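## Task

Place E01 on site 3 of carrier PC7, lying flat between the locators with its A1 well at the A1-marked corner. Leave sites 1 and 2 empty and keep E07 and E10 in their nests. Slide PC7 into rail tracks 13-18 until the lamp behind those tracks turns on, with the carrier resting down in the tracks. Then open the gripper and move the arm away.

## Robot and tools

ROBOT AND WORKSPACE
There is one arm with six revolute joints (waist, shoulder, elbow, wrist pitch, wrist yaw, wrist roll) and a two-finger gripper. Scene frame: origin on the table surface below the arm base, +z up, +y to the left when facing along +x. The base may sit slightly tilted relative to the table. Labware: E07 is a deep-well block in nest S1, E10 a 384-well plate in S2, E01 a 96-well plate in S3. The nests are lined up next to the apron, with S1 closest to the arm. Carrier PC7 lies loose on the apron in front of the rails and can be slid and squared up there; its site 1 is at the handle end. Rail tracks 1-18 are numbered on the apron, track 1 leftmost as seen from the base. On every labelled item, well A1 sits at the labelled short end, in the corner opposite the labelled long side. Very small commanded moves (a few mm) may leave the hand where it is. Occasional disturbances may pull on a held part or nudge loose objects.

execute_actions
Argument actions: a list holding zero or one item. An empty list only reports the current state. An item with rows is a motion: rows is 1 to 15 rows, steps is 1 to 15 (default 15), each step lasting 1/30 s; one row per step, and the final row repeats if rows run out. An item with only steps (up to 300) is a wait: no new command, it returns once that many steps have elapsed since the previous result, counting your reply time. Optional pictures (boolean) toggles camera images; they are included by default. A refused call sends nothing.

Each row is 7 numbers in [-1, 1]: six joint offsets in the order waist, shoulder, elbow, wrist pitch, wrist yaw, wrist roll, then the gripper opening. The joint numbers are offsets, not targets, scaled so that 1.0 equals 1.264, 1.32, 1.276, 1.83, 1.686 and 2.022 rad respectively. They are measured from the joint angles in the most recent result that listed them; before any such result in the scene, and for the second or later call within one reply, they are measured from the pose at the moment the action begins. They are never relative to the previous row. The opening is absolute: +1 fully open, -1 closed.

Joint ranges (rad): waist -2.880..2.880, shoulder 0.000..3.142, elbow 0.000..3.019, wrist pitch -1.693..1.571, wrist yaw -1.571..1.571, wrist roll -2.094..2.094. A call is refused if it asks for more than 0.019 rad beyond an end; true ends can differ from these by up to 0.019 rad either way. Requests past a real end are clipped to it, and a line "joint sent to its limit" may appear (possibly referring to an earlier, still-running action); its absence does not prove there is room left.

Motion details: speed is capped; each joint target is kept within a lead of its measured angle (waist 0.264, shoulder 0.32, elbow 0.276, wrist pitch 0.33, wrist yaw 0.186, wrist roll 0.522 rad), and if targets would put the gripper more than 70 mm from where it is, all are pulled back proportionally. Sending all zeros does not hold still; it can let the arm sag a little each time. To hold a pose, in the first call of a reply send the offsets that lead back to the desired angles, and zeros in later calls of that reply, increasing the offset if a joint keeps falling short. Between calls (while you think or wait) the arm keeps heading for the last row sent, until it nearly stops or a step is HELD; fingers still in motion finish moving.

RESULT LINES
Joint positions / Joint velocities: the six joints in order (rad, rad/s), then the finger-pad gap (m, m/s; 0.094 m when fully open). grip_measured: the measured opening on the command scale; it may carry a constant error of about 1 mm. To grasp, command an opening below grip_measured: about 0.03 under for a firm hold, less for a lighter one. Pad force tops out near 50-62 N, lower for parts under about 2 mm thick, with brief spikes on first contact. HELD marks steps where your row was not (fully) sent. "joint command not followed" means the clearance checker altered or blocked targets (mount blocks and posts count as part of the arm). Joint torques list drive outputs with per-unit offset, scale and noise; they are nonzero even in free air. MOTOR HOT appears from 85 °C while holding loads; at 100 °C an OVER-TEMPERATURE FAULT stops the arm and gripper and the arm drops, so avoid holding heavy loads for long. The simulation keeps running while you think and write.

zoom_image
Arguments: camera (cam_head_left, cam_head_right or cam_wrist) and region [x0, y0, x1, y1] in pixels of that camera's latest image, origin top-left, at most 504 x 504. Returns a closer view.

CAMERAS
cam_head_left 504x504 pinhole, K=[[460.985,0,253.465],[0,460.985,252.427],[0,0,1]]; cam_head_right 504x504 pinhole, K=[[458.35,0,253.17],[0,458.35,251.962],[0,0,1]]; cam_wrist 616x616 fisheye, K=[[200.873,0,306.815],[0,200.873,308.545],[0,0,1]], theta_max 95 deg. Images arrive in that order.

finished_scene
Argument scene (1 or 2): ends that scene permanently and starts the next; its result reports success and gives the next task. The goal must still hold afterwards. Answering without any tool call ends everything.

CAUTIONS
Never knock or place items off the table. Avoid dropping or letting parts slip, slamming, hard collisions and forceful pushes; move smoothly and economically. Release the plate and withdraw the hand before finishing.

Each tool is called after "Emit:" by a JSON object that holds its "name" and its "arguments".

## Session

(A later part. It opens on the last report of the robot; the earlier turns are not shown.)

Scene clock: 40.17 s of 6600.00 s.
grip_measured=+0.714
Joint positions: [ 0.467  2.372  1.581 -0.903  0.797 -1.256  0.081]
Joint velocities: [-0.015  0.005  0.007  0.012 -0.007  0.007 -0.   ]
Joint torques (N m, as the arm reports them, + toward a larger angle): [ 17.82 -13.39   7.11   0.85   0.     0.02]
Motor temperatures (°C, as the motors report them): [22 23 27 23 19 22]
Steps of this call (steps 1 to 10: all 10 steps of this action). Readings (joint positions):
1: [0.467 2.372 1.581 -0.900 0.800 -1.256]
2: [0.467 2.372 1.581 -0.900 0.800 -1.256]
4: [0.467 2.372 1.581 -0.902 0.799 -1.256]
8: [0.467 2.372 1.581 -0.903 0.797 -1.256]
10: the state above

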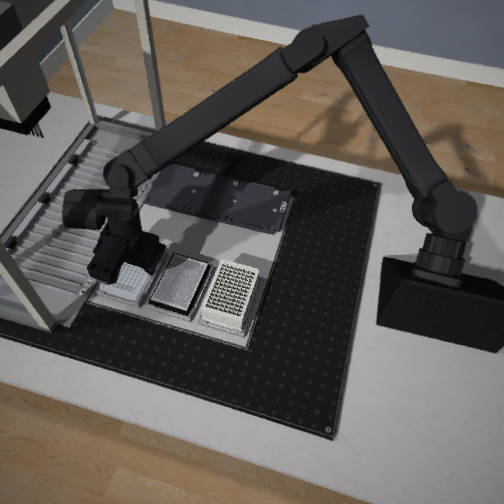

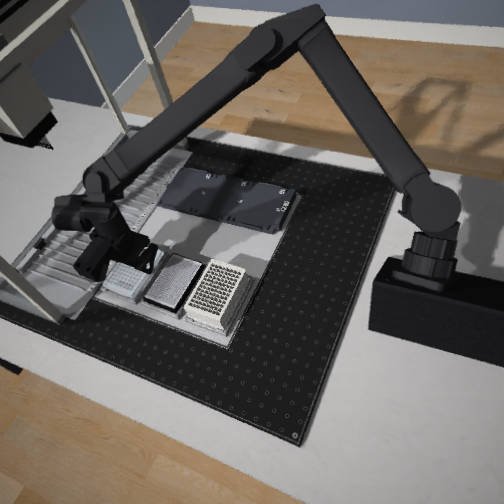

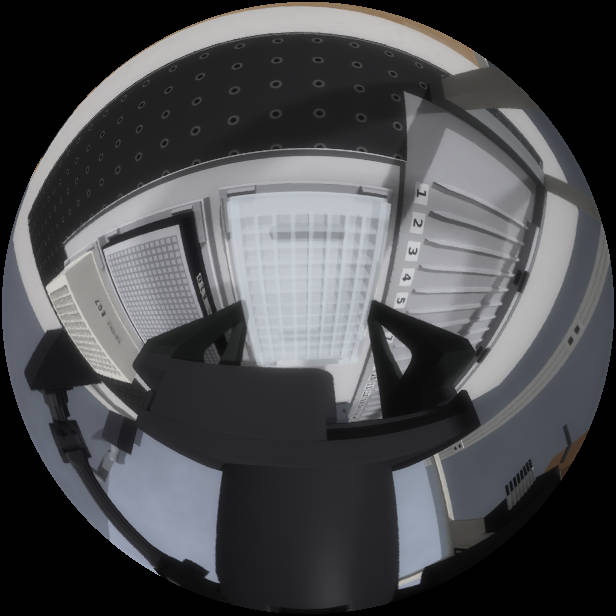

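Emit:
{"name": "execute_actions", "arguments": {"actions": [{"rows":[[0,0.015,0.028,-0.006,0.003,0.004,1],[0,0.015,0.03,-0.007,0.003,0.004,1],[0,0.018,0.034,-0.008,0.003,0.006,1],[0,0.02,0.038,-0.01,0.003,0.008,1],[0,0.022,0.042,-0.014,0.003,0.01,1],[0,0.024,0.046,-0.019,0.003,0.012,1],[0,0.026,0.05,-0.024,0.003,0.014,1],[0,0.028,0.054,-0.029,0.003,0.016,1],[0,0.03,0.058,-0.034,0.003,0.018,1],[0,0.032,0.062,-0.039,0.003,0.02,1],[0,0.034,0.066,-0.044,0.003,0.022,1],[0,0.034,0.066,-0.048,0.003,0.022,1]]}], "pictures": false}}

Emit:
{"name": "execute_actions", "arguments": {"actions": [{"steps":10}]}}

Emit:
{"name": "zoom_image", "arguments": {"camera": "cam_wrist", "region": [180,140,440,400]}}

Scene clock: 43.20 s of 6600.00 s.
grip_measured=+1.000
Joint positions: [ 0.467  2.386  1.624 -0.97   0.8   -1.226  0.094]
Joint velocities: [-0.015 -0.005  0.027 -0.071 -0.022  0.081  0.   ]
Joint torques (N m, as the arm reports them, + toward a larger angle): [ 18.13 -11.12   9.59   0.13   0.01   0.11]
Motor temperatures (°C, as the motors report them): [22 23 27 23 19 22]
Steps of this call (steps 1 to 15: the robot went on to your last target; steps 16 to 76: nothing new was sent; steps 77 to 91: all 15 steps of this action). Readings (joint positions):
77: [0.467 2.372 1.581 -0.903 0.798 -1.256]
78: [0.467 2.372 1.581 -0.903 0.799 -1.256]
80: [0.467 2.373 1.583 -0.903 0.800 -1.255]
84: [0.467 2.377 1.596 -0.924 0.800 -1.245]
91: the state above

Scene clock: 43.53 s of 6600.00 s.
grip_measured=+1.000
Joint positions: [ 0.467  2.387  1.624 -0.974  0.8   -1.221  0.094]
Joint velocities: [ 0.005  0.005  0.012 -0.022 -0.066 -0.007  0.   ]
Joint torques (N m, as the arm reports them, + toward a larger angle): [ 18.08 -11.39   9.54   0.2    0.01   0.11]
Motor temperatures (°C, as the motors report them): [22 23 28 23 19 22]
Steps of this call (steps 1 to 10: the robot went on to your last target). Readings (joint positions):
1: [0.467 2.386 1.624 -0.971 0.800 -1.225]
2: [0.467 2.386 1.624 -0.972 0.800 -1.224]
4: [0.467 2.386 1.624 -0.973 0.800 -1.223]
8: [0.467 2.387 1.624 -0.974 0.800 -1.222]
10: the state above

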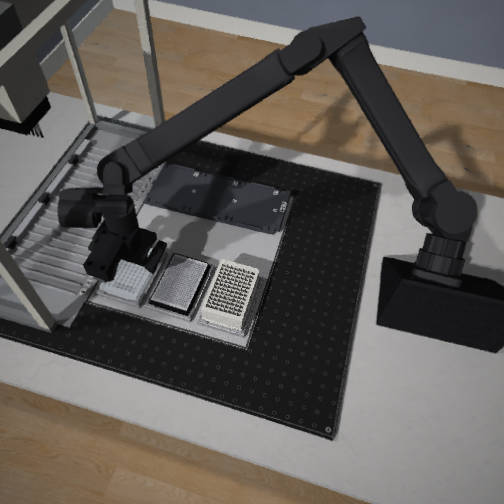

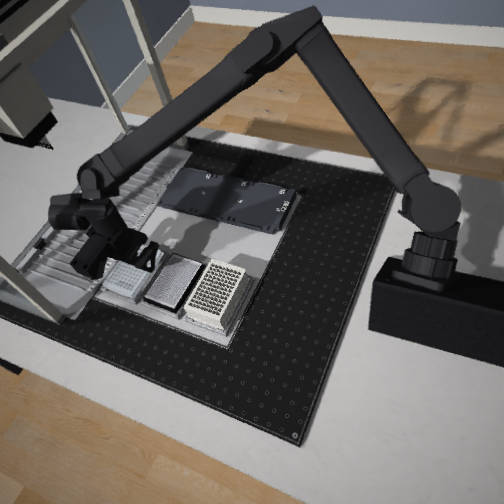

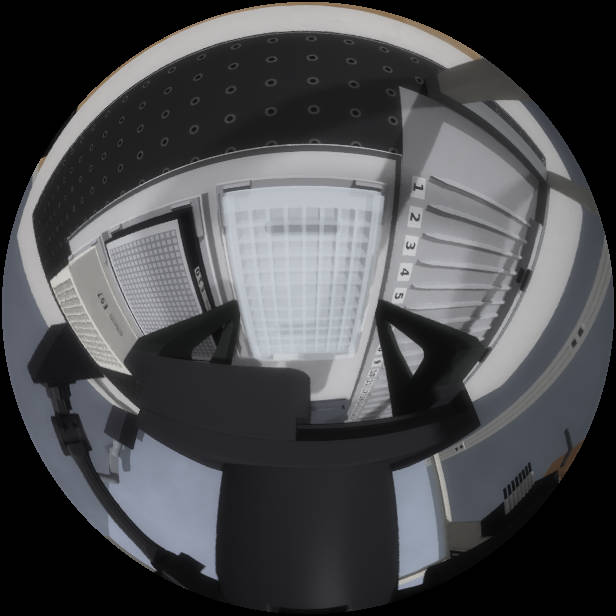

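Region (180, 140, 440, 400) of cam_wrist's 616x616 image, scaled by 1.938, with more detail than that image has.

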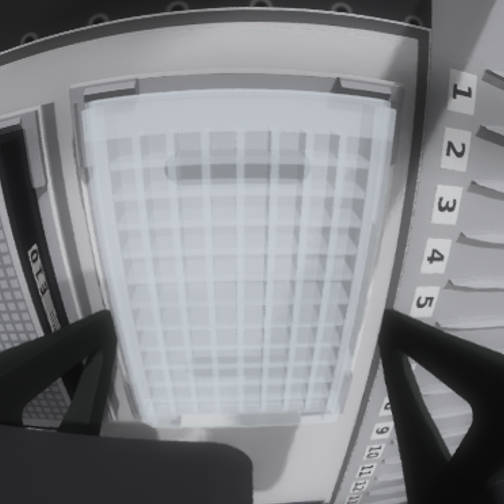

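Emit:
{"name": "execute_actions", "arguments": {"actions": [{"rows":[[0,0.027,0.02,-0.005,0,0,0.95]]}], "pictures": false}}

Emit:
{"name": "execute_actions", "arguments": {"actions": [{"rows":[[0,0,0.01,0,0,0,0.9],[0,0,0.01,0,0,0,0.85],[0,0,0.01,0,0,0,0.8],[0,0,0.01,0,0,0,0.69]],"steps":10}]}}

Emit:
{"name": "zoom_image", "arguments": {"camera": "cam_wrist", "region": [210,260,410,380]}}

Scene clock: 45.87 s of 6600.00 s.
grip_measured=+0.952
Joint positions: [ 0.467  2.395  1.624 -0.974  0.8   -1.221  0.092]
Joint velocities: [-0.005  0.005  0.007 -0.017 -0.051  0.022 -0.001]
Joint torques (N m, as the arm reports them, + toward a larger angle): [ 18.07 -11.57   8.19   0.41  -0.08   0.  ]
Motor temperatures (°C, as the motors report them): [22 23 28 23 19 22]
Steps of this call (steps 1 to 15: the robot went on to your last target; steps 16 to 55: nothing new was sent; steps 56 to 70: all 15 steps of this action). Readings (joint positions):
56: [0.467 2.388 1.624 -0.974 0.800 -1.221]
57: [0.467 2.388 1.624 -0.974 0.800 -1.221]
59: [0.467 2.390 1.624 -0.974 0.800 -1.221]
63: [0.467 2.393 1.624 -0.974 0.800 -1.221]
70: the state above

Scene clock: 46.20 s of 6600.00 s.
grip_measured=+0.709
Joint positions: [ 0.467  2.395  1.624 -0.974  0.799 -1.221  0.08 ]
Joint velocities: [ 0.005 -0.015  0.012 -0.007 -0.007 -0.037 -0.   ]
Joint torques (N m, as the arm reports them, + toward a larger angle): [ 18.03 -13.7    7.09   0.74  -0.04   0.01]
Motor temperatures (°C, as the motors report them): [22 23 28 23 19 22]
Steps of this call (steps 1 to 10: all 10 steps of this action). Readings (joint positions):
1: [0.467 2.395 1.624 -0.974 0.800 -1.221]
2: [0.467 2.395 1.624 -0.974 0.800 -1.221]
4: [0.467 2.395 1.624 -0.974 0.799 -1.221]
8: [0.467 2.395 1.624 -0.974 0.799 -1.221]
10: the state above

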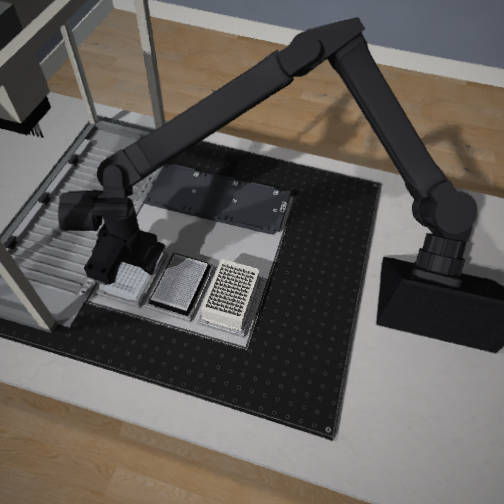

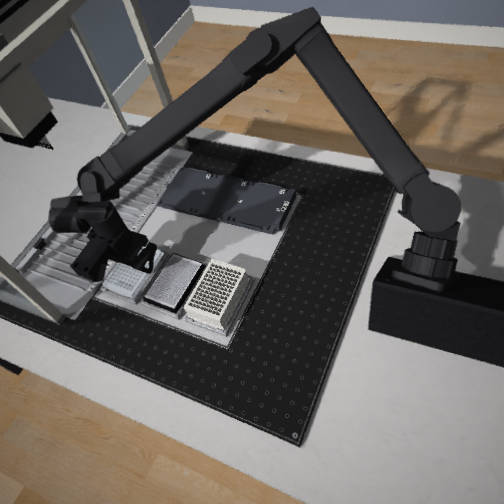

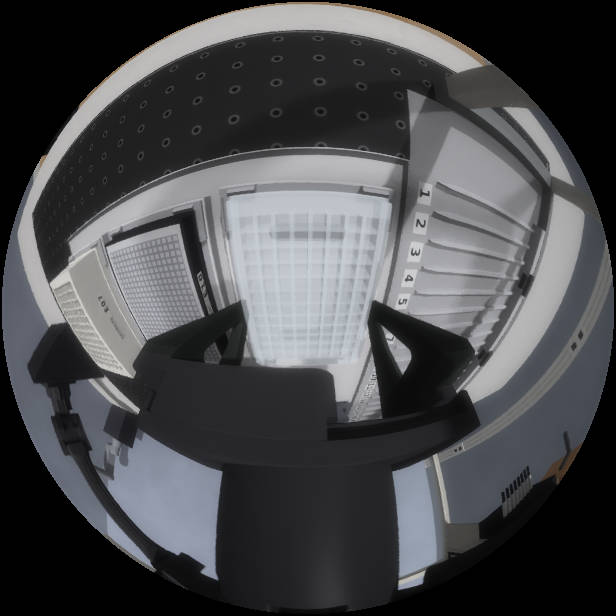

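Region (210, 260, 410, 380) of cam_wrist's 616x616 image, scaled by 2.520, with more detail than that image has; it fills the top 302 rows of this view, and the rest is white.

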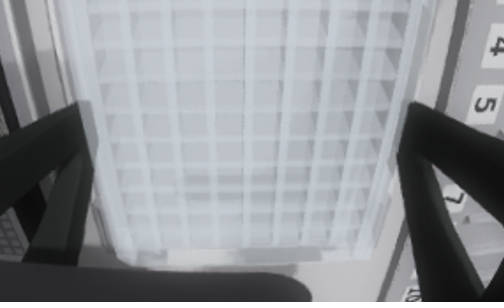

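Emit:
{"name": "execute_actions", "arguments": {"actions": [{"rows":[[0.015,-0.014,0.033,-0.007,0,0.005,0.665],[0.018,-0.016,0.036,-0.008,0,0.008,0.665],[0.021,-0.017,0.039,-0.01,0,0.011,0.665],[0.025,-0.018,0.042,-0.014,0,0.014,0.665],[0.028,-0.02,0.045,-0.019,0,0.017,0.665],[0.032,-0.021,0.048,-0.025,0,0.02,0.665],[0.035,-0.022,0.052,-0.031,0,0.023,0.665],[0.039,-0.024,0.055,-0.037,0,0.026,0.665],[0.042,-0.025,0.058,-0.043,0,0.029,0.665],[0.045,-0.027,0.061,-0.049,0,0.032,0.665],[0.048,-0.028,0.064,-0.055,0,0.035,0.665],[0.048,-0.028,0.064,-0.06,0,0.035,0.665],[0.048,-0.028,0.064,-0.065,0,0.035,0.665]]}]}}

Scene clock: 51.17 s of 6600.00 s.
grip_measured=+0.709
Joint positions: [ 0.512  2.385  1.66  -1.07   0.799 -1.168  0.08 ]
Joint velocities: [ 0.112 -0.083 -0.002 -0.125 -0.051  0.066  0.001]
Joint torques (N m, as the arm reports them, + toward a larger angle): [ 18.79 -15.3   10.04   0.27  -0.07   0.11]
Motor temperatures (°C, as the motors report them): [23 23 28 23 19 22]
Steps of this call (steps 1 to 15: the robot went on to your last target; steps 16 to 90: nothing new was sent; then 1.47 s passed at rest; steps 91 to 105: all 15 steps of this action). Readings (joint positions):
91: [0.467 2.395 1.624 -0.975 0.799 -1.221]
92: [0.467 2.395 1.624 -0.976 0.799 -1.220]
94: [0.468 2.395 1.625 -0.979 0.799 -1.216]
98: [0.476 2.395 1.637 -1.007 0.799 -1.198]
105: the state above

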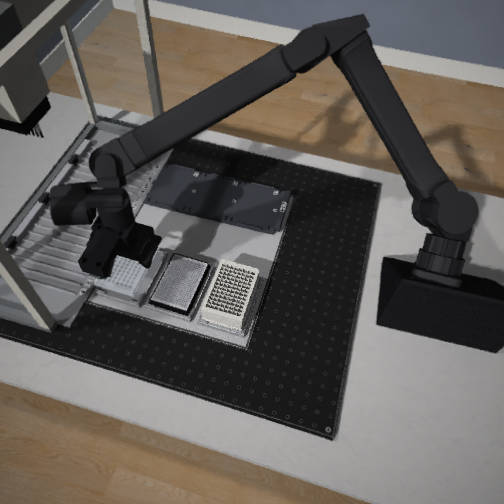

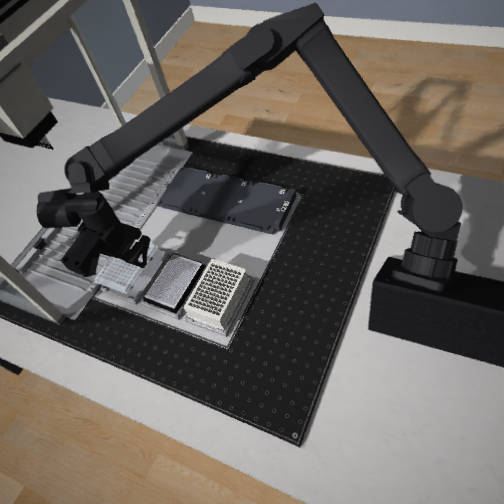

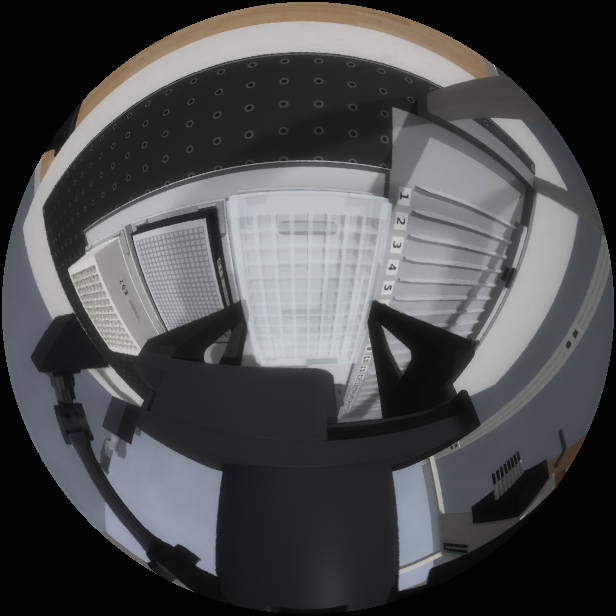

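Emit:
{"name": "execute_actions", "arguments": {"actions": [{"rows":[[-0.005,-0.03,-0.005,0,0,-0.01,0.665],[-0.015,-0.045,-0.01,0,0,-0.02,0.665],[-0.027,-0.06,-0.015,0.005,0,-0.035,0.665],[-0.04,-0.075,-0.02,0.009,0,-0.05,0.665],[-0.053,-0.09,-0.025,0.012,0,-0.06,0.665],[-0.066,-0.105,-0.03,0.015,0,-0.075,0.665],[-0.08,-0.12,-0.035,0.017,0,-0.085,0.665],[-0.093,-0.135,-0.04,0.019,0,-0.1,0.665],[-0.106,-0.15,-0.044,0.021,0,-0.11,0.665],[-0.12,-0.165,-0.048,0.023,0.003,-0.12,0.665],[-0.133,-0.18,-0.052,0.025,0.003,-0.135,0.665],[-0.146,-0.195,-0.056,0.027,0.003,-0.145,0.665],[-0.158,-0.208,-0.06,0.029,0.006,-0.155,0.665],[-0.168,-0.218,-0.063,0.031,0.006,-0.165,0.665],[-0.175,-0.225,-0.065,0.032,0.006,-0.17,0.665]]}], "pictures": false}}

Emit:
{"name": "execute_actions", "arguments": {"actions": [{"steps":15}], "pictures": false}}

Scene clock: 54.57 s of 6600.00 s.
grip_measured=+0.709
Joint positions: [ 0.354  2.161  1.6   -1.038  0.805 -1.401  0.08 ]
Joint velocities: [-0.64  -0.708 -0.149  0.183  0.066 -0.652 -0.002]
Joint torques (N m, as the arm reports them, + toward a larger angle): [ 15.58 -15.06   5.13   1.24   0.04  -0.07]
Motor temperatures (°C, as the motors report them): [23 23 28 23 19 22]
Steps of this call (steps 1 to 15: the robot went on to your last target; steps 16 to 87: nothing new was sent; steps 88 to 102: all 15 steps of this action). Readings (joint positions):
88: [0.521 2.378 1.661 -1.077 0.799 -1.161]
89: [0.520 2.377 1.661 -1.077 0.799 -1.168]
91: [0.516 2.365 1.651 -1.075 0.799 -1.194]
95: [0.481 2.308 1.624 -1.065 0.799 -1.263]
102: the state above

Scene clock: 55.07 s of 6600.00 s.
grip_measured=+0.709
Joint positions: [ 0.274  2.065  1.587 -1.027  0.812 -1.5    0.08 ]
Joint velocities: [ 0.015 -0.005 -0.007 -0.012  0.007 -0.037  0.   ]
Joint torques (N m, as the arm reports them, + toward a larger angle): [ 18.66 -11.07   5.54   1.3   -0.17  -0.06]
Motor temperatures (°C, as the motors report them): [23 23 28 23 19 22]
Steps of this call (steps 1 to 15: the robot went on to your last target). Readings (joint positions):
1: [0.333 2.137 1.596 -1.034 0.806 -1.422]
2: [0.313 2.117 1.595 -1.032 0.808 -1.438]
4: [0.282 2.084 1.595 -1.028 0.811 -1.461]
8: [0.265 2.064 1.595 -1.027 0.812 -1.486]
15: the state above

Emit:
{"name": "execute_actions", "arguments": {"actions": [{"rows":[[-0.015,-0.015,-0.008,0.008,0,-0.01,0.665],[-0.02,-0.018,-0.01,0.009,0,-0.015,0.665],[-0.025,-0.021,-0.012,0.01,0,-0.02,0.665],[-0.03,-0.024,-0.014,0.011,0,-0.025,0.665],[-0.035,-0.027,-0.016,0.012,0,-0.03,0.665],[-0.04,-0.03,-0.018,0.013,0,-0.035,0.665],[-0.045,-0.033,-0.02,0.014,0,-0.04,0.665],[-0.05,-0.036,-0.022,0.015,0,-0.045,0.665],[-0.055,-0.039,-0.023,0.015,0,-0.05,0.665],[-0.06,-0.042,-0.023,0.015,0,-0.054,0.665]]}], "pictures": false}}

Emit:
{"name": "execute_actions", "arguments": {"actions": [{"steps":10}]}}

Emit:
{"name": "zoom_image", "arguments": {"camera": "cam_wrist", "region": [150,120,470,400]}}

Scene clock: 58.57 s of 6600.00 s.
grip_measured=+0.709
Joint positions: [ 0.206  2.035  1.567 -1.019  0.812 -1.589  0.08 ]
Joint velocities: [-0.112 -0.073 -0.017  0.037 -0.007 -0.051 -0.001]
Joint torques (N m, as the arm reports them, + toward a larger angle): [ 17.   -14.19   5.24   1.36  -0.09  -0.08]
Motor temperatures (°C, as the motors report them): [23 23 28 23 19 22]
Steps of this call (steps 1 to 15: the robot went on to your last target; steps 16 to 90: nothing new was sent; steps 91 to 105: all 15 steps of this action). Readings (joint positions):
91: [0.274 2.065 1.587 -1.027 0.812 -1.504]
92: [0.274 2.065 1.587 -1.027 0.812 -1.507]
94: [0.272 2.065 1.586 -1.027 0.812 -1.517]
98: [0.255 2.056 1.574 -1.021 0.812 -1.547]
105: the state above

Scene clock: 58.90 s of 6600.00 s.
grip_measured=+0.709
Joint positions: [ 0.202  2.03   1.567 -1.017  0.812 -1.599  0.08 ]
Joint velocities: [ 0.024  0.015  0.002 -0.012  0.037  0.022 -0.001]
Joint torques (N m, as the arm reports them, + toward a larger angle): [ 16.75 -14.33   5.21   1.25  -0.09  -0.08]
Motor temperatures (°C, as the motors report them): [23 23 28 23 19 22]
Steps of this call (steps 1 to 10: the robot went on to your last target). Readings (joint positions):
1: [0.203 2.032 1.567 -1.018 0.812 -1.591]
2: [0.202 2.031 1.567 -1.018 0.812 -1.593]
4: [0.202 2.030 1.567 -1.017 0.812 -1.596]
8: [0.202 2.030 1.567 -1.017 0.812 -1.598]
10: the state above

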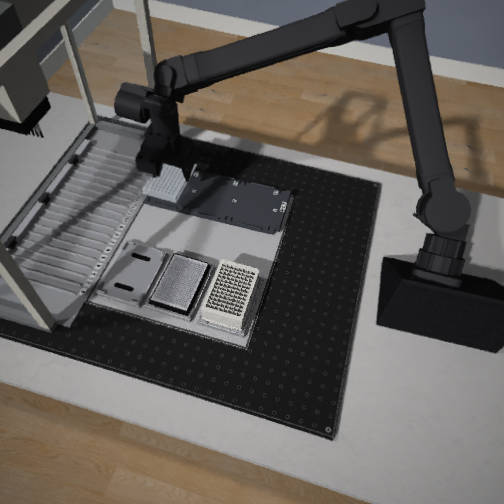

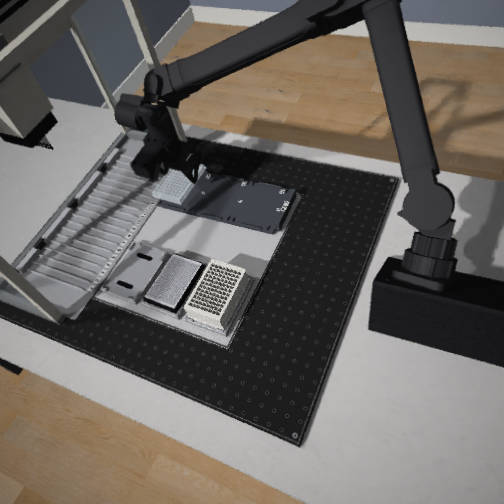

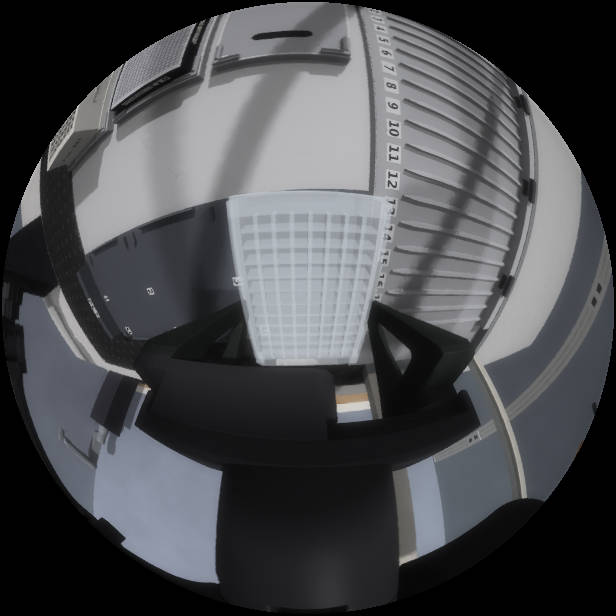

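Region (150, 120, 470, 400) of cam_wrist's 616x616 image, scaled by 1.575, with more detail than that image has; it fills the top 441 rows of this view, and the rest is white.

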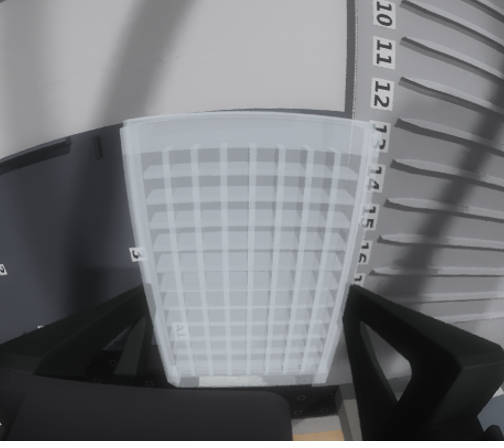

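Emit:
{"name": "execute_actions", "arguments": {"actions": [{"rows":[[-0.014,-0.018,-0.012,0.012,0,-0.01,0.665],[-0.017,-0.02,-0.017,0.017,0,-0.015,0.665],[-0.02,-0.022,-0.022,0.022,0,-0.02,0.665],[-0.023,-0.024,-0.027,0.027,0,-0.025,0.665],[-0.026,-0.026,-0.032,0.032,0,-0.03,0.665],[-0.029,-0.028,-0.036,0.037,0,-0.037,0.665],[-0.031,-0.029,-0.04,0.041,0,-0.037,0.665]]}]}}

Emit:
{"name": "zoom_image", "arguments": {"camera": "cam_wrist", "region": [180,140,440,400]}}

Emit:
{"name": "zoom_image", "arguments": {"camera": "cam_head_right", "region": [110,80,250,230]}}

Scene clock: 63.03 s of 6600.00 s.
grip_measured=+0.709
Joint positions: [ 0.176  2.019  1.526 -0.961  0.812 -1.66   0.08 ]
Joint velocities: [-0.005 -0.005 -0.012 -0.002  0.007 -0.066 -0.001]
Joint torques (N m, as the arm reports them, + toward a larger angle): [ 15.3  -14.48   5.08   1.35  -0.09  -0.08]
Motor temperatures (°C, as the motors report them): [23 23 27 23 19 22]
Steps of this call (steps 1 to 30: the robot went on to your last target; steps 31 to 90: nothing new was sent; then 0.63 s passed at rest; steps 91 to 105: all 15 steps of this action). Readings (joint positions):
91: [0.202 2.030 1.567 -1.017 0.812 -1.602]
92: [0.202 2.030 1.566 -1.013 0.812 -1.605]
94: [0.201 2.027 1.556 -0.999 0.812 -1.615]
98: [0.192 2.019 1.532 -0.969 0.812 -1.643]
105: the state above

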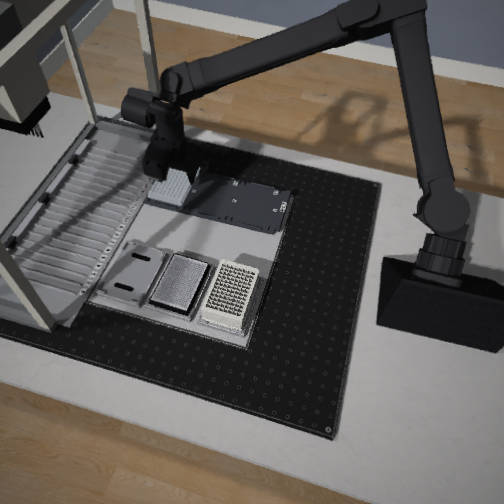

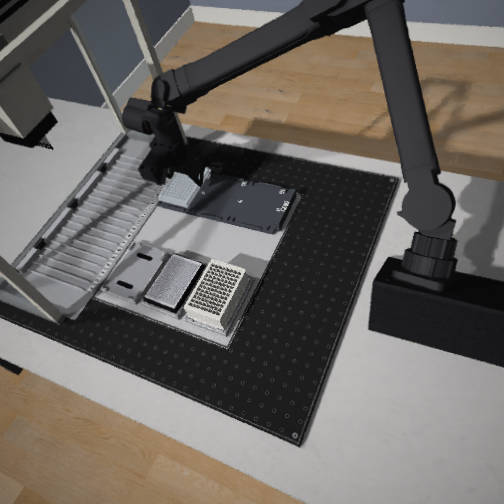

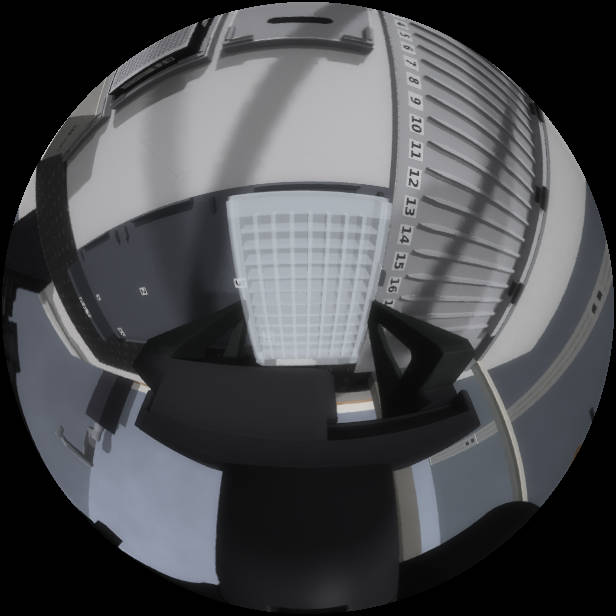

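Region (180, 140, 440, 400) of cam_wrist's 616x616 image, scaled by 1.938, with more detail than that image has.

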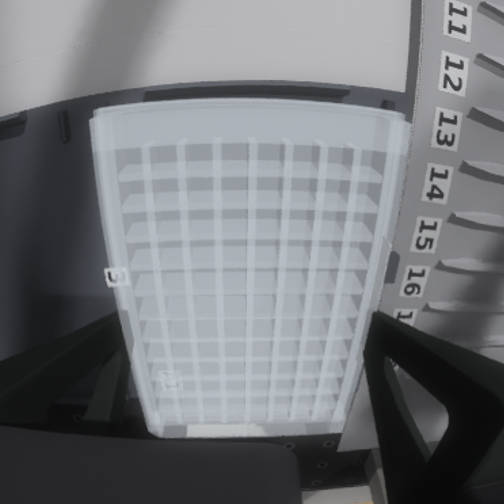

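Region (110, 80, 250, 230) of cam_head_right's 504x504 image, scaled by 3.360, with more detail than that image has; it fills the left 470 columns of this view, and the rest is white.

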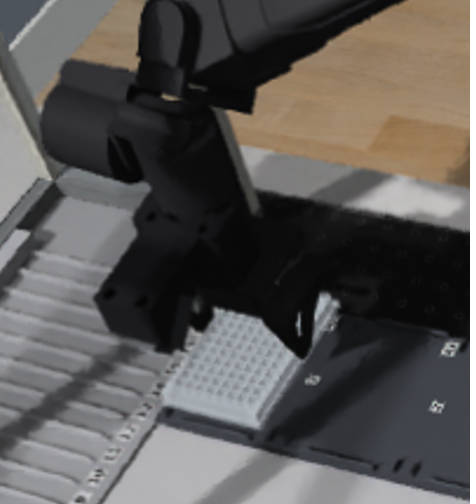

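Emit:
{"name": "execute_actions", "arguments": {"actions": [{"rows":[[-0.021,0.022,0,0.014,0,-0.02,0.665],[-0.021,0.022,0,0.019,0,-0.027,0.665]]}]}}

Emit:
{"name": "zoom_image", "arguments": {"camera": "cam_wrist", "region": [180,140,440,400]}}

Emit:
{"name": "zoom_image", "arguments": {"camera": "cam_head_right", "region": [140,150,240,230]}}

Scene clock: 66.23 s of 6600.00 s.
grip_measured=+0.709
Joint positions: [ 0.168  2.021  1.526 -0.943  0.812 -1.705  0.08 ]
Joint velocities: [-0.015 -0.005 -0.012  0.002  0.022 -0.066 -0.   ]
Joint torques (N m, as the arm reports them, + toward a larger angle): [ 15.28 -10.67   5.84   1.29  -0.09  -0.08]
Motor temperatures (°C, as the motors report them): [23 23 27 23 19 22]
Steps of this call (steps 1 to 15: the robot went on to your last target; steps 16 to 81: nothing new was sent; steps 82 to 96: all 15 steps of this action). Readings (joint positions):
82: [0.176 2.019 1.526 -0.959 0.812 -1.669]
83: [0.175 2.019 1.526 -0.955 0.812 -1.676]
85: [0.173 2.019 1.526 -0.947 0.812 -1.687]
89: [0.169 2.021 1.526 -0.944 0.812 -1.699]
96: the state above

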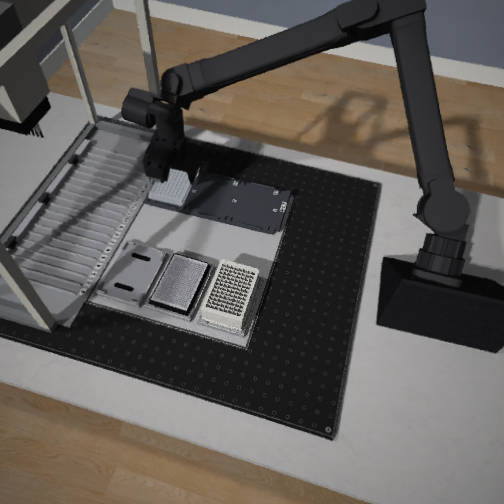

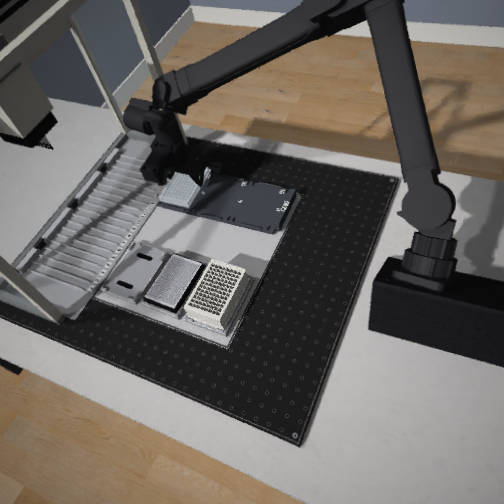

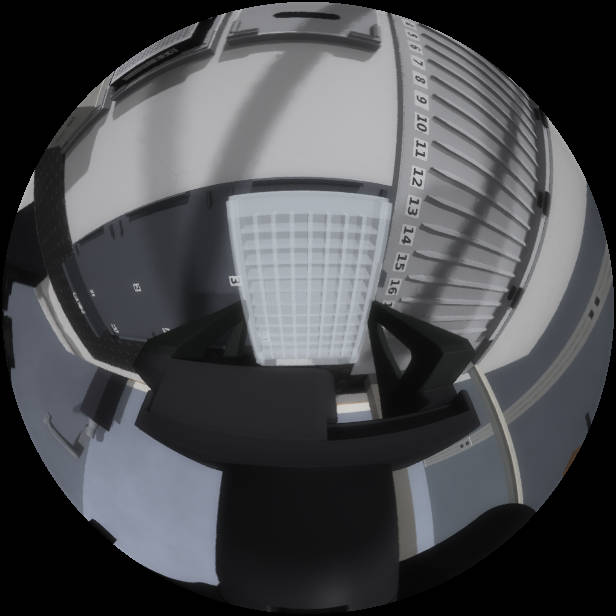

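Region (180, 140, 440, 400) of cam_wrist's 616x616 image, scaled by 1.938, with more detail than that image has.

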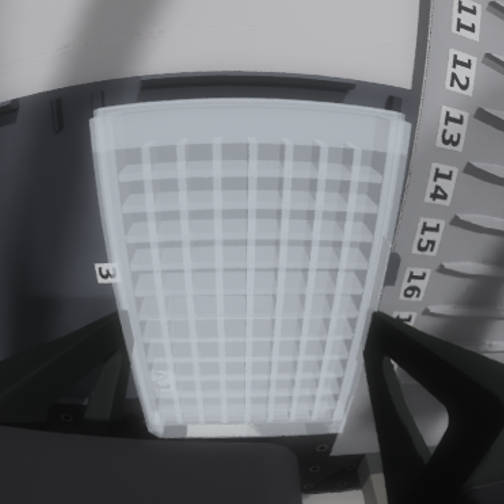

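Region (140, 150, 240, 230) of cam_head_right's 504x504 image, scaled by 5.040, with more detail than that image has; it fills the top 403 rows of this view, and the rest is white.

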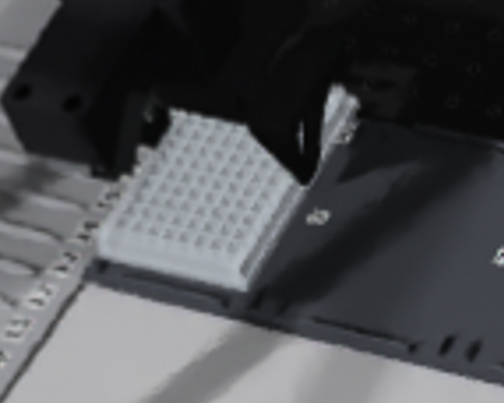

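Emit:
{"name": "execute_actions", "arguments": {"actions": [{"rows":[[-0.008,0.025,0,0.005,0,0,0.665]]}]}}

Emit:
{"name": "zoom_image", "arguments": {"camera": "cam_wrist", "region": [180,140,440,400]}}

Emit:
{"name": "zoom_image", "arguments": {"camera": "cam_head_right", "region": [140,150,240,230]}}

Scene clock: 68.57 s of 6600.00 s.
grip_measured=+0.709
Joint positions: [ 0.168  2.029  1.526 -0.943  0.812 -1.707  0.08 ]
Joint velocities: [-0.015 -0.015 -0.012  0.017 -0.007 -0.007 -0.   ]
Joint torques (N m, as the arm reports them, + toward a larger angle): [ 15.78 -11.1    5.78   1.01  -0.09   0.02]
Motor temperatures (°C, as the motors report them): [23 23 27 23 19 22]
Steps of this call (steps 1 to 15: the robot went on to your last target; steps 16 to 55: nothing new was sent; steps 56 to 70: all 15 steps of this action). Readings (joint positions):
56: [0.168 2.021 1.526 -0.943 0.812 -1.707]
57: [0.168 2.022 1.526 -0.943 0.812 -1.707]
59: [0.168 2.023 1.526 -0.943 0.812 -1.707]
63: [0.168 2.027 1.526 -0.943 0.812 -1.707]
70: the state above

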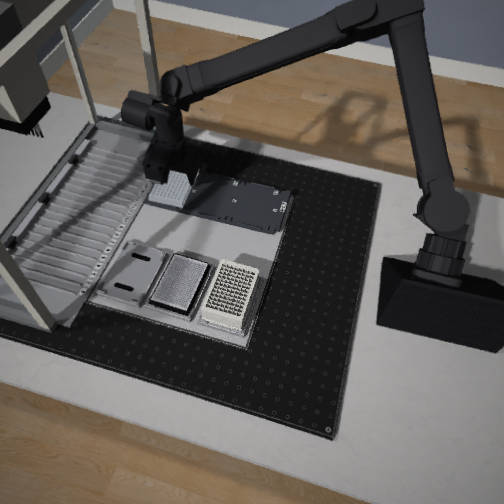

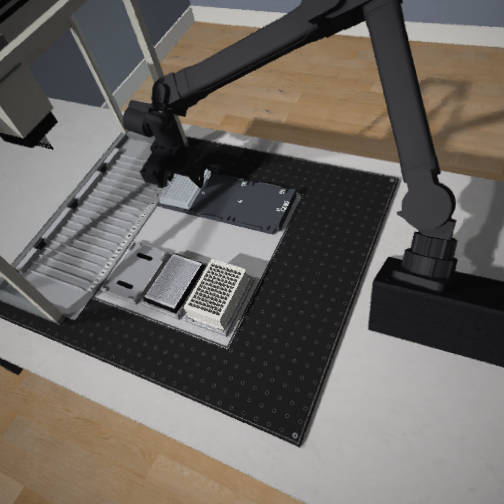

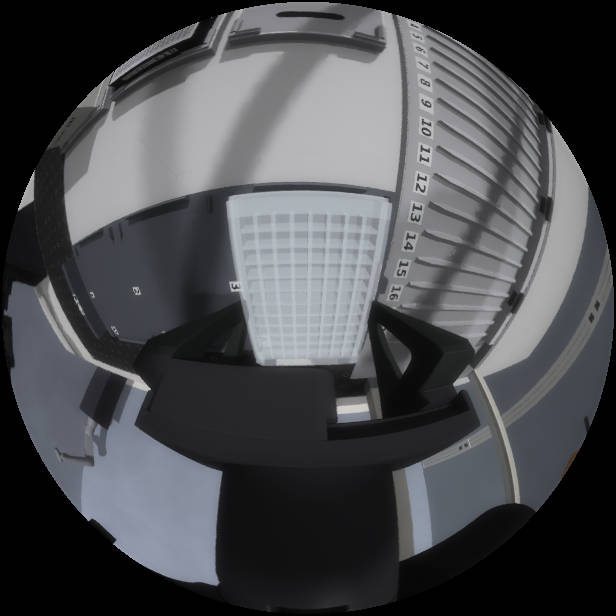

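Region (180, 140, 440, 400) of cam_wrist's 616x616 image, scaled by 1.938, with more detail than that image has.

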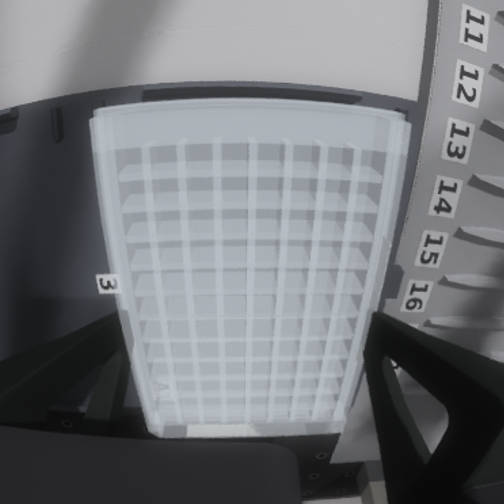

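Region (140, 150, 240, 230) of cam_head_right's 504x504 image, scaled by 5.040, with more detail than that image has; it fills the top 403 rows of this view, and the rest is white.

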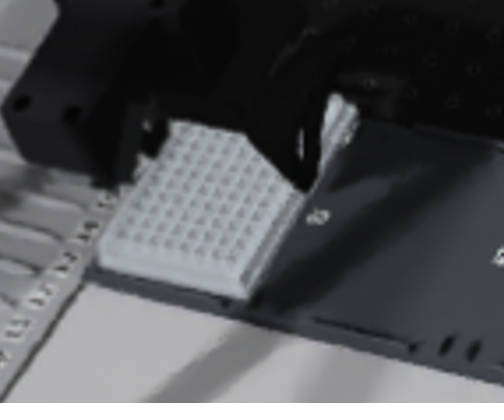

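Emit:
{"name": "execute_actions", "arguments": {"actions": [{"rows":[[-0.022,0.024,0,0.012,0,-0.006,0.665],[-0.022,0.024,0,0.013,0,-0.007,0.665],[-0.022,0.024,0,0.015,0,-0.008,0.665],[-0.022,0.024,0,0.017,0,-0.008,0.665]]}]}}

Emit:
{"name": "zoom_image", "arguments": {"camera": "cam_wrist", "region": [180,140,440,400]}}

Emit:
{"name": "zoom_image", "arguments": {"camera": "cam_head_right", "region": [140,150,240,230]}}

Scene clock: 71.97 s of 6600.00 s.
grip_measured=+0.709
Joint positions: [ 0.165  2.031  1.526 -0.936  0.812 -1.712  0.08 ]
Joint velocities: [-0.005 -0.005  0.007  0.002  0.022  0.051  0.001]
Joint torques (N m, as the arm reports them, + toward a larger angle): [ 14.42 -10.6    5.8    1.51  -0.09  -0.11]
Motor temperatures (°C, as the motors report them): [23 23 27 23 19 22]
Steps of this call (steps 1 to 15: the robot went on to your last target; steps 16 to 87: nothing new was sent; steps 88 to 102: all 15 steps of this action). Readings (joint positions):
88: [0.167 2.029 1.526 -0.943 0.812 -1.707]
89: [0.167 2.029 1.526 -0.941 0.812 -1.708]
91: [0.165 2.031 1.526 -0.937 0.812 -1.710]
95: [0.165 2.031 1.526 -0.936 0.812 -1.712]
102: the state above

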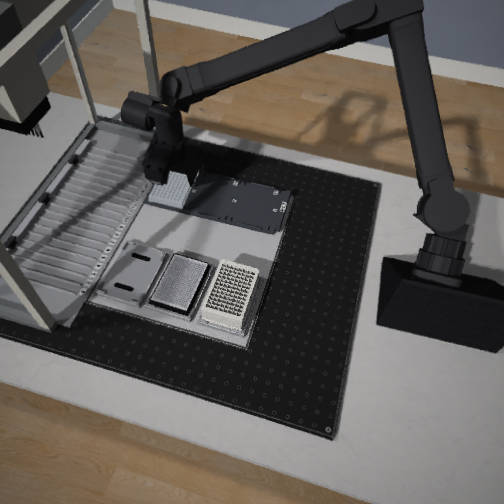

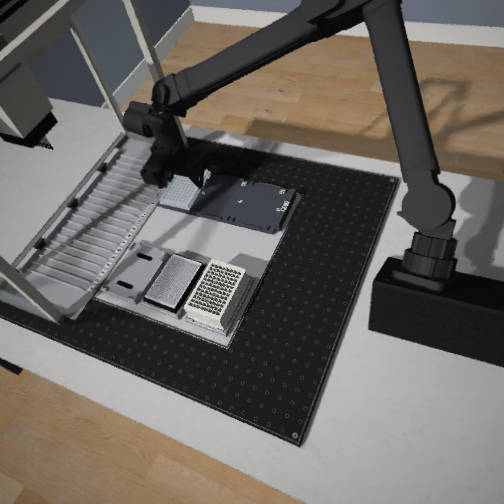

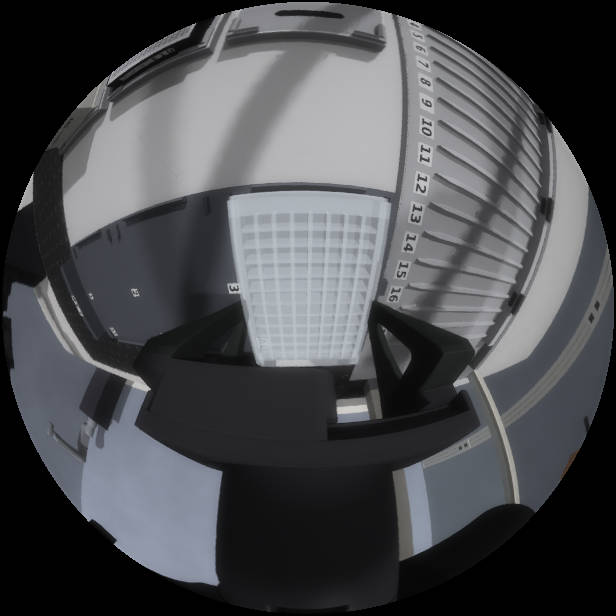

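Region (180, 140, 440, 400) of cam_wrist's 616x616 image, scaled by 1.938, with more detail than that image has.

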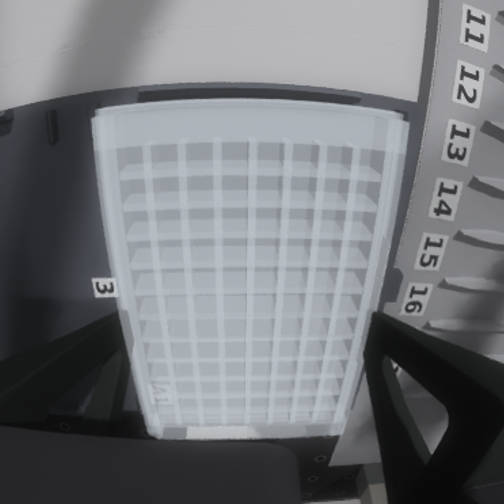

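Region (140, 150, 240, 230) of cam_head_right's 504x504 image, scaled by 5.040, with more detail than that image has; it fills the top 403 rows of this view, and the rest is white.

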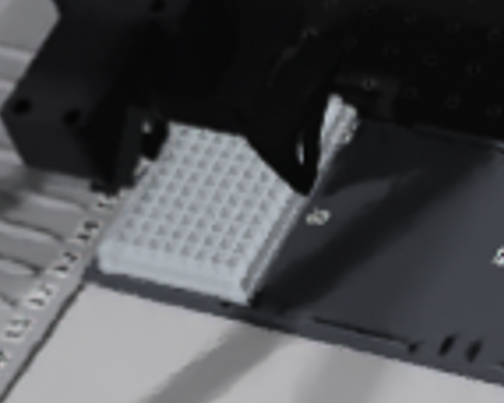

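Emit:
{"name": "execute_actions", "arguments": {"actions": [{"rows":[[0.008,0,0,-0.012,0,0.014,0.665],[0.008,0,0,-0.012,0,0.014,0.665],[0.008,0,0,-0.012,0,0.014,0.665],[0.008,0,0,-0.012,0,0.014,0.665],[0.008,0,0,-0.012,0,0.014,0.665],[0.008,0,0,-0.012,0,0.014,0.665],[0.008,0,0,-0.012,0,0.014,0.665],[-0.02,0.024,0,0.004,0,0.01,0.665]]}]}}

Emit:
{"name": "zoom_image", "arguments": {"camera": "cam_wrist", "region": [180,140,440,400]}}

Emit:
{"name": "zoom_image", "arguments": {"camera": "cam_head_right", "region": [140,150,240,230]}}

Scene clock: 75.50 s of 6600.00 s.
grip_measured=+0.709
Joint positions: [ 0.163  2.034  1.526 -0.941  0.811 -1.696  0.08 ]
Joint velocities: [-0.015  0.005  0.012 -0.002 -0.051  0.007 -0.   ]
Joint torques (N m, as the arm reports them, + toward a larger angle): [ 14.8  -10.52   5.75   1.12  -0.07   0.06]
Motor temperatures (°C, as the motors report them): [22 23 27 23 19 22]
Steps of this call (steps 1 to 15: the robot went on to your last target; steps 16 to 90: nothing new was sent; then 0.03 s passed at rest; steps 91 to 105: all 15 steps of this action). Readings (joint positions):
91: [0.165 2.031 1.526 -0.937 0.812 -1.709]
92: [0.166 2.031 1.526 -0.939 0.812 -1.706]
94: [0.166 2.031 1.526 -0.940 0.811 -1.701]
98: [0.166 2.032 1.526 -0.941 0.811 -1.696]
105: the state above

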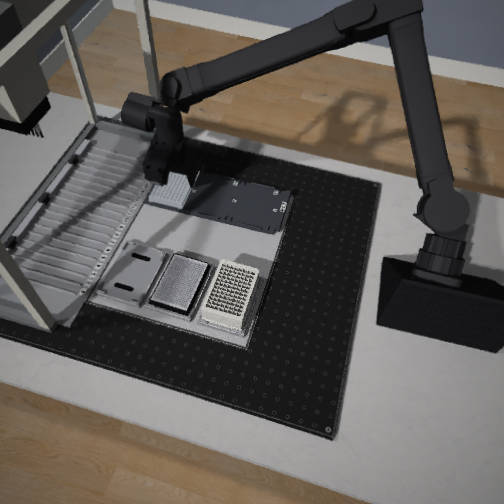

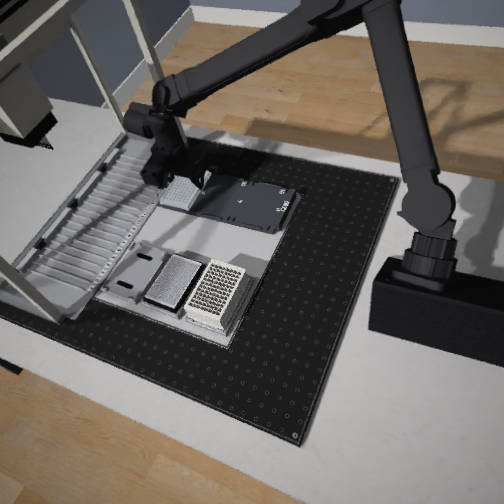

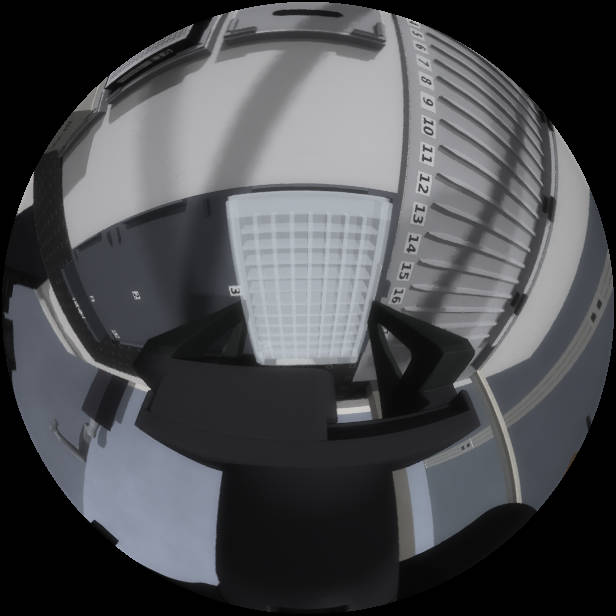

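Region (180, 140, 440, 400) of cam_wrist's 616x616 image, scaled by 1.938, with more detail than that image has.

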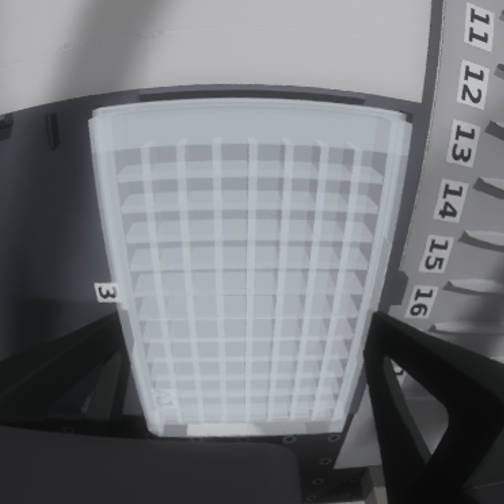

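Region (140, 150, 240, 230) of cam_head_right's 504x504 image, scaled by 5.040, with more detail than that image has; it fills the top 403 rows of this view, and the rest is white.

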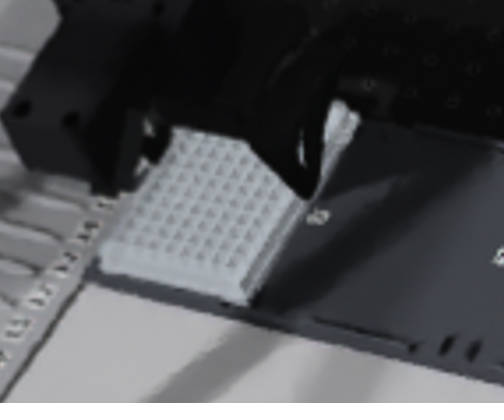

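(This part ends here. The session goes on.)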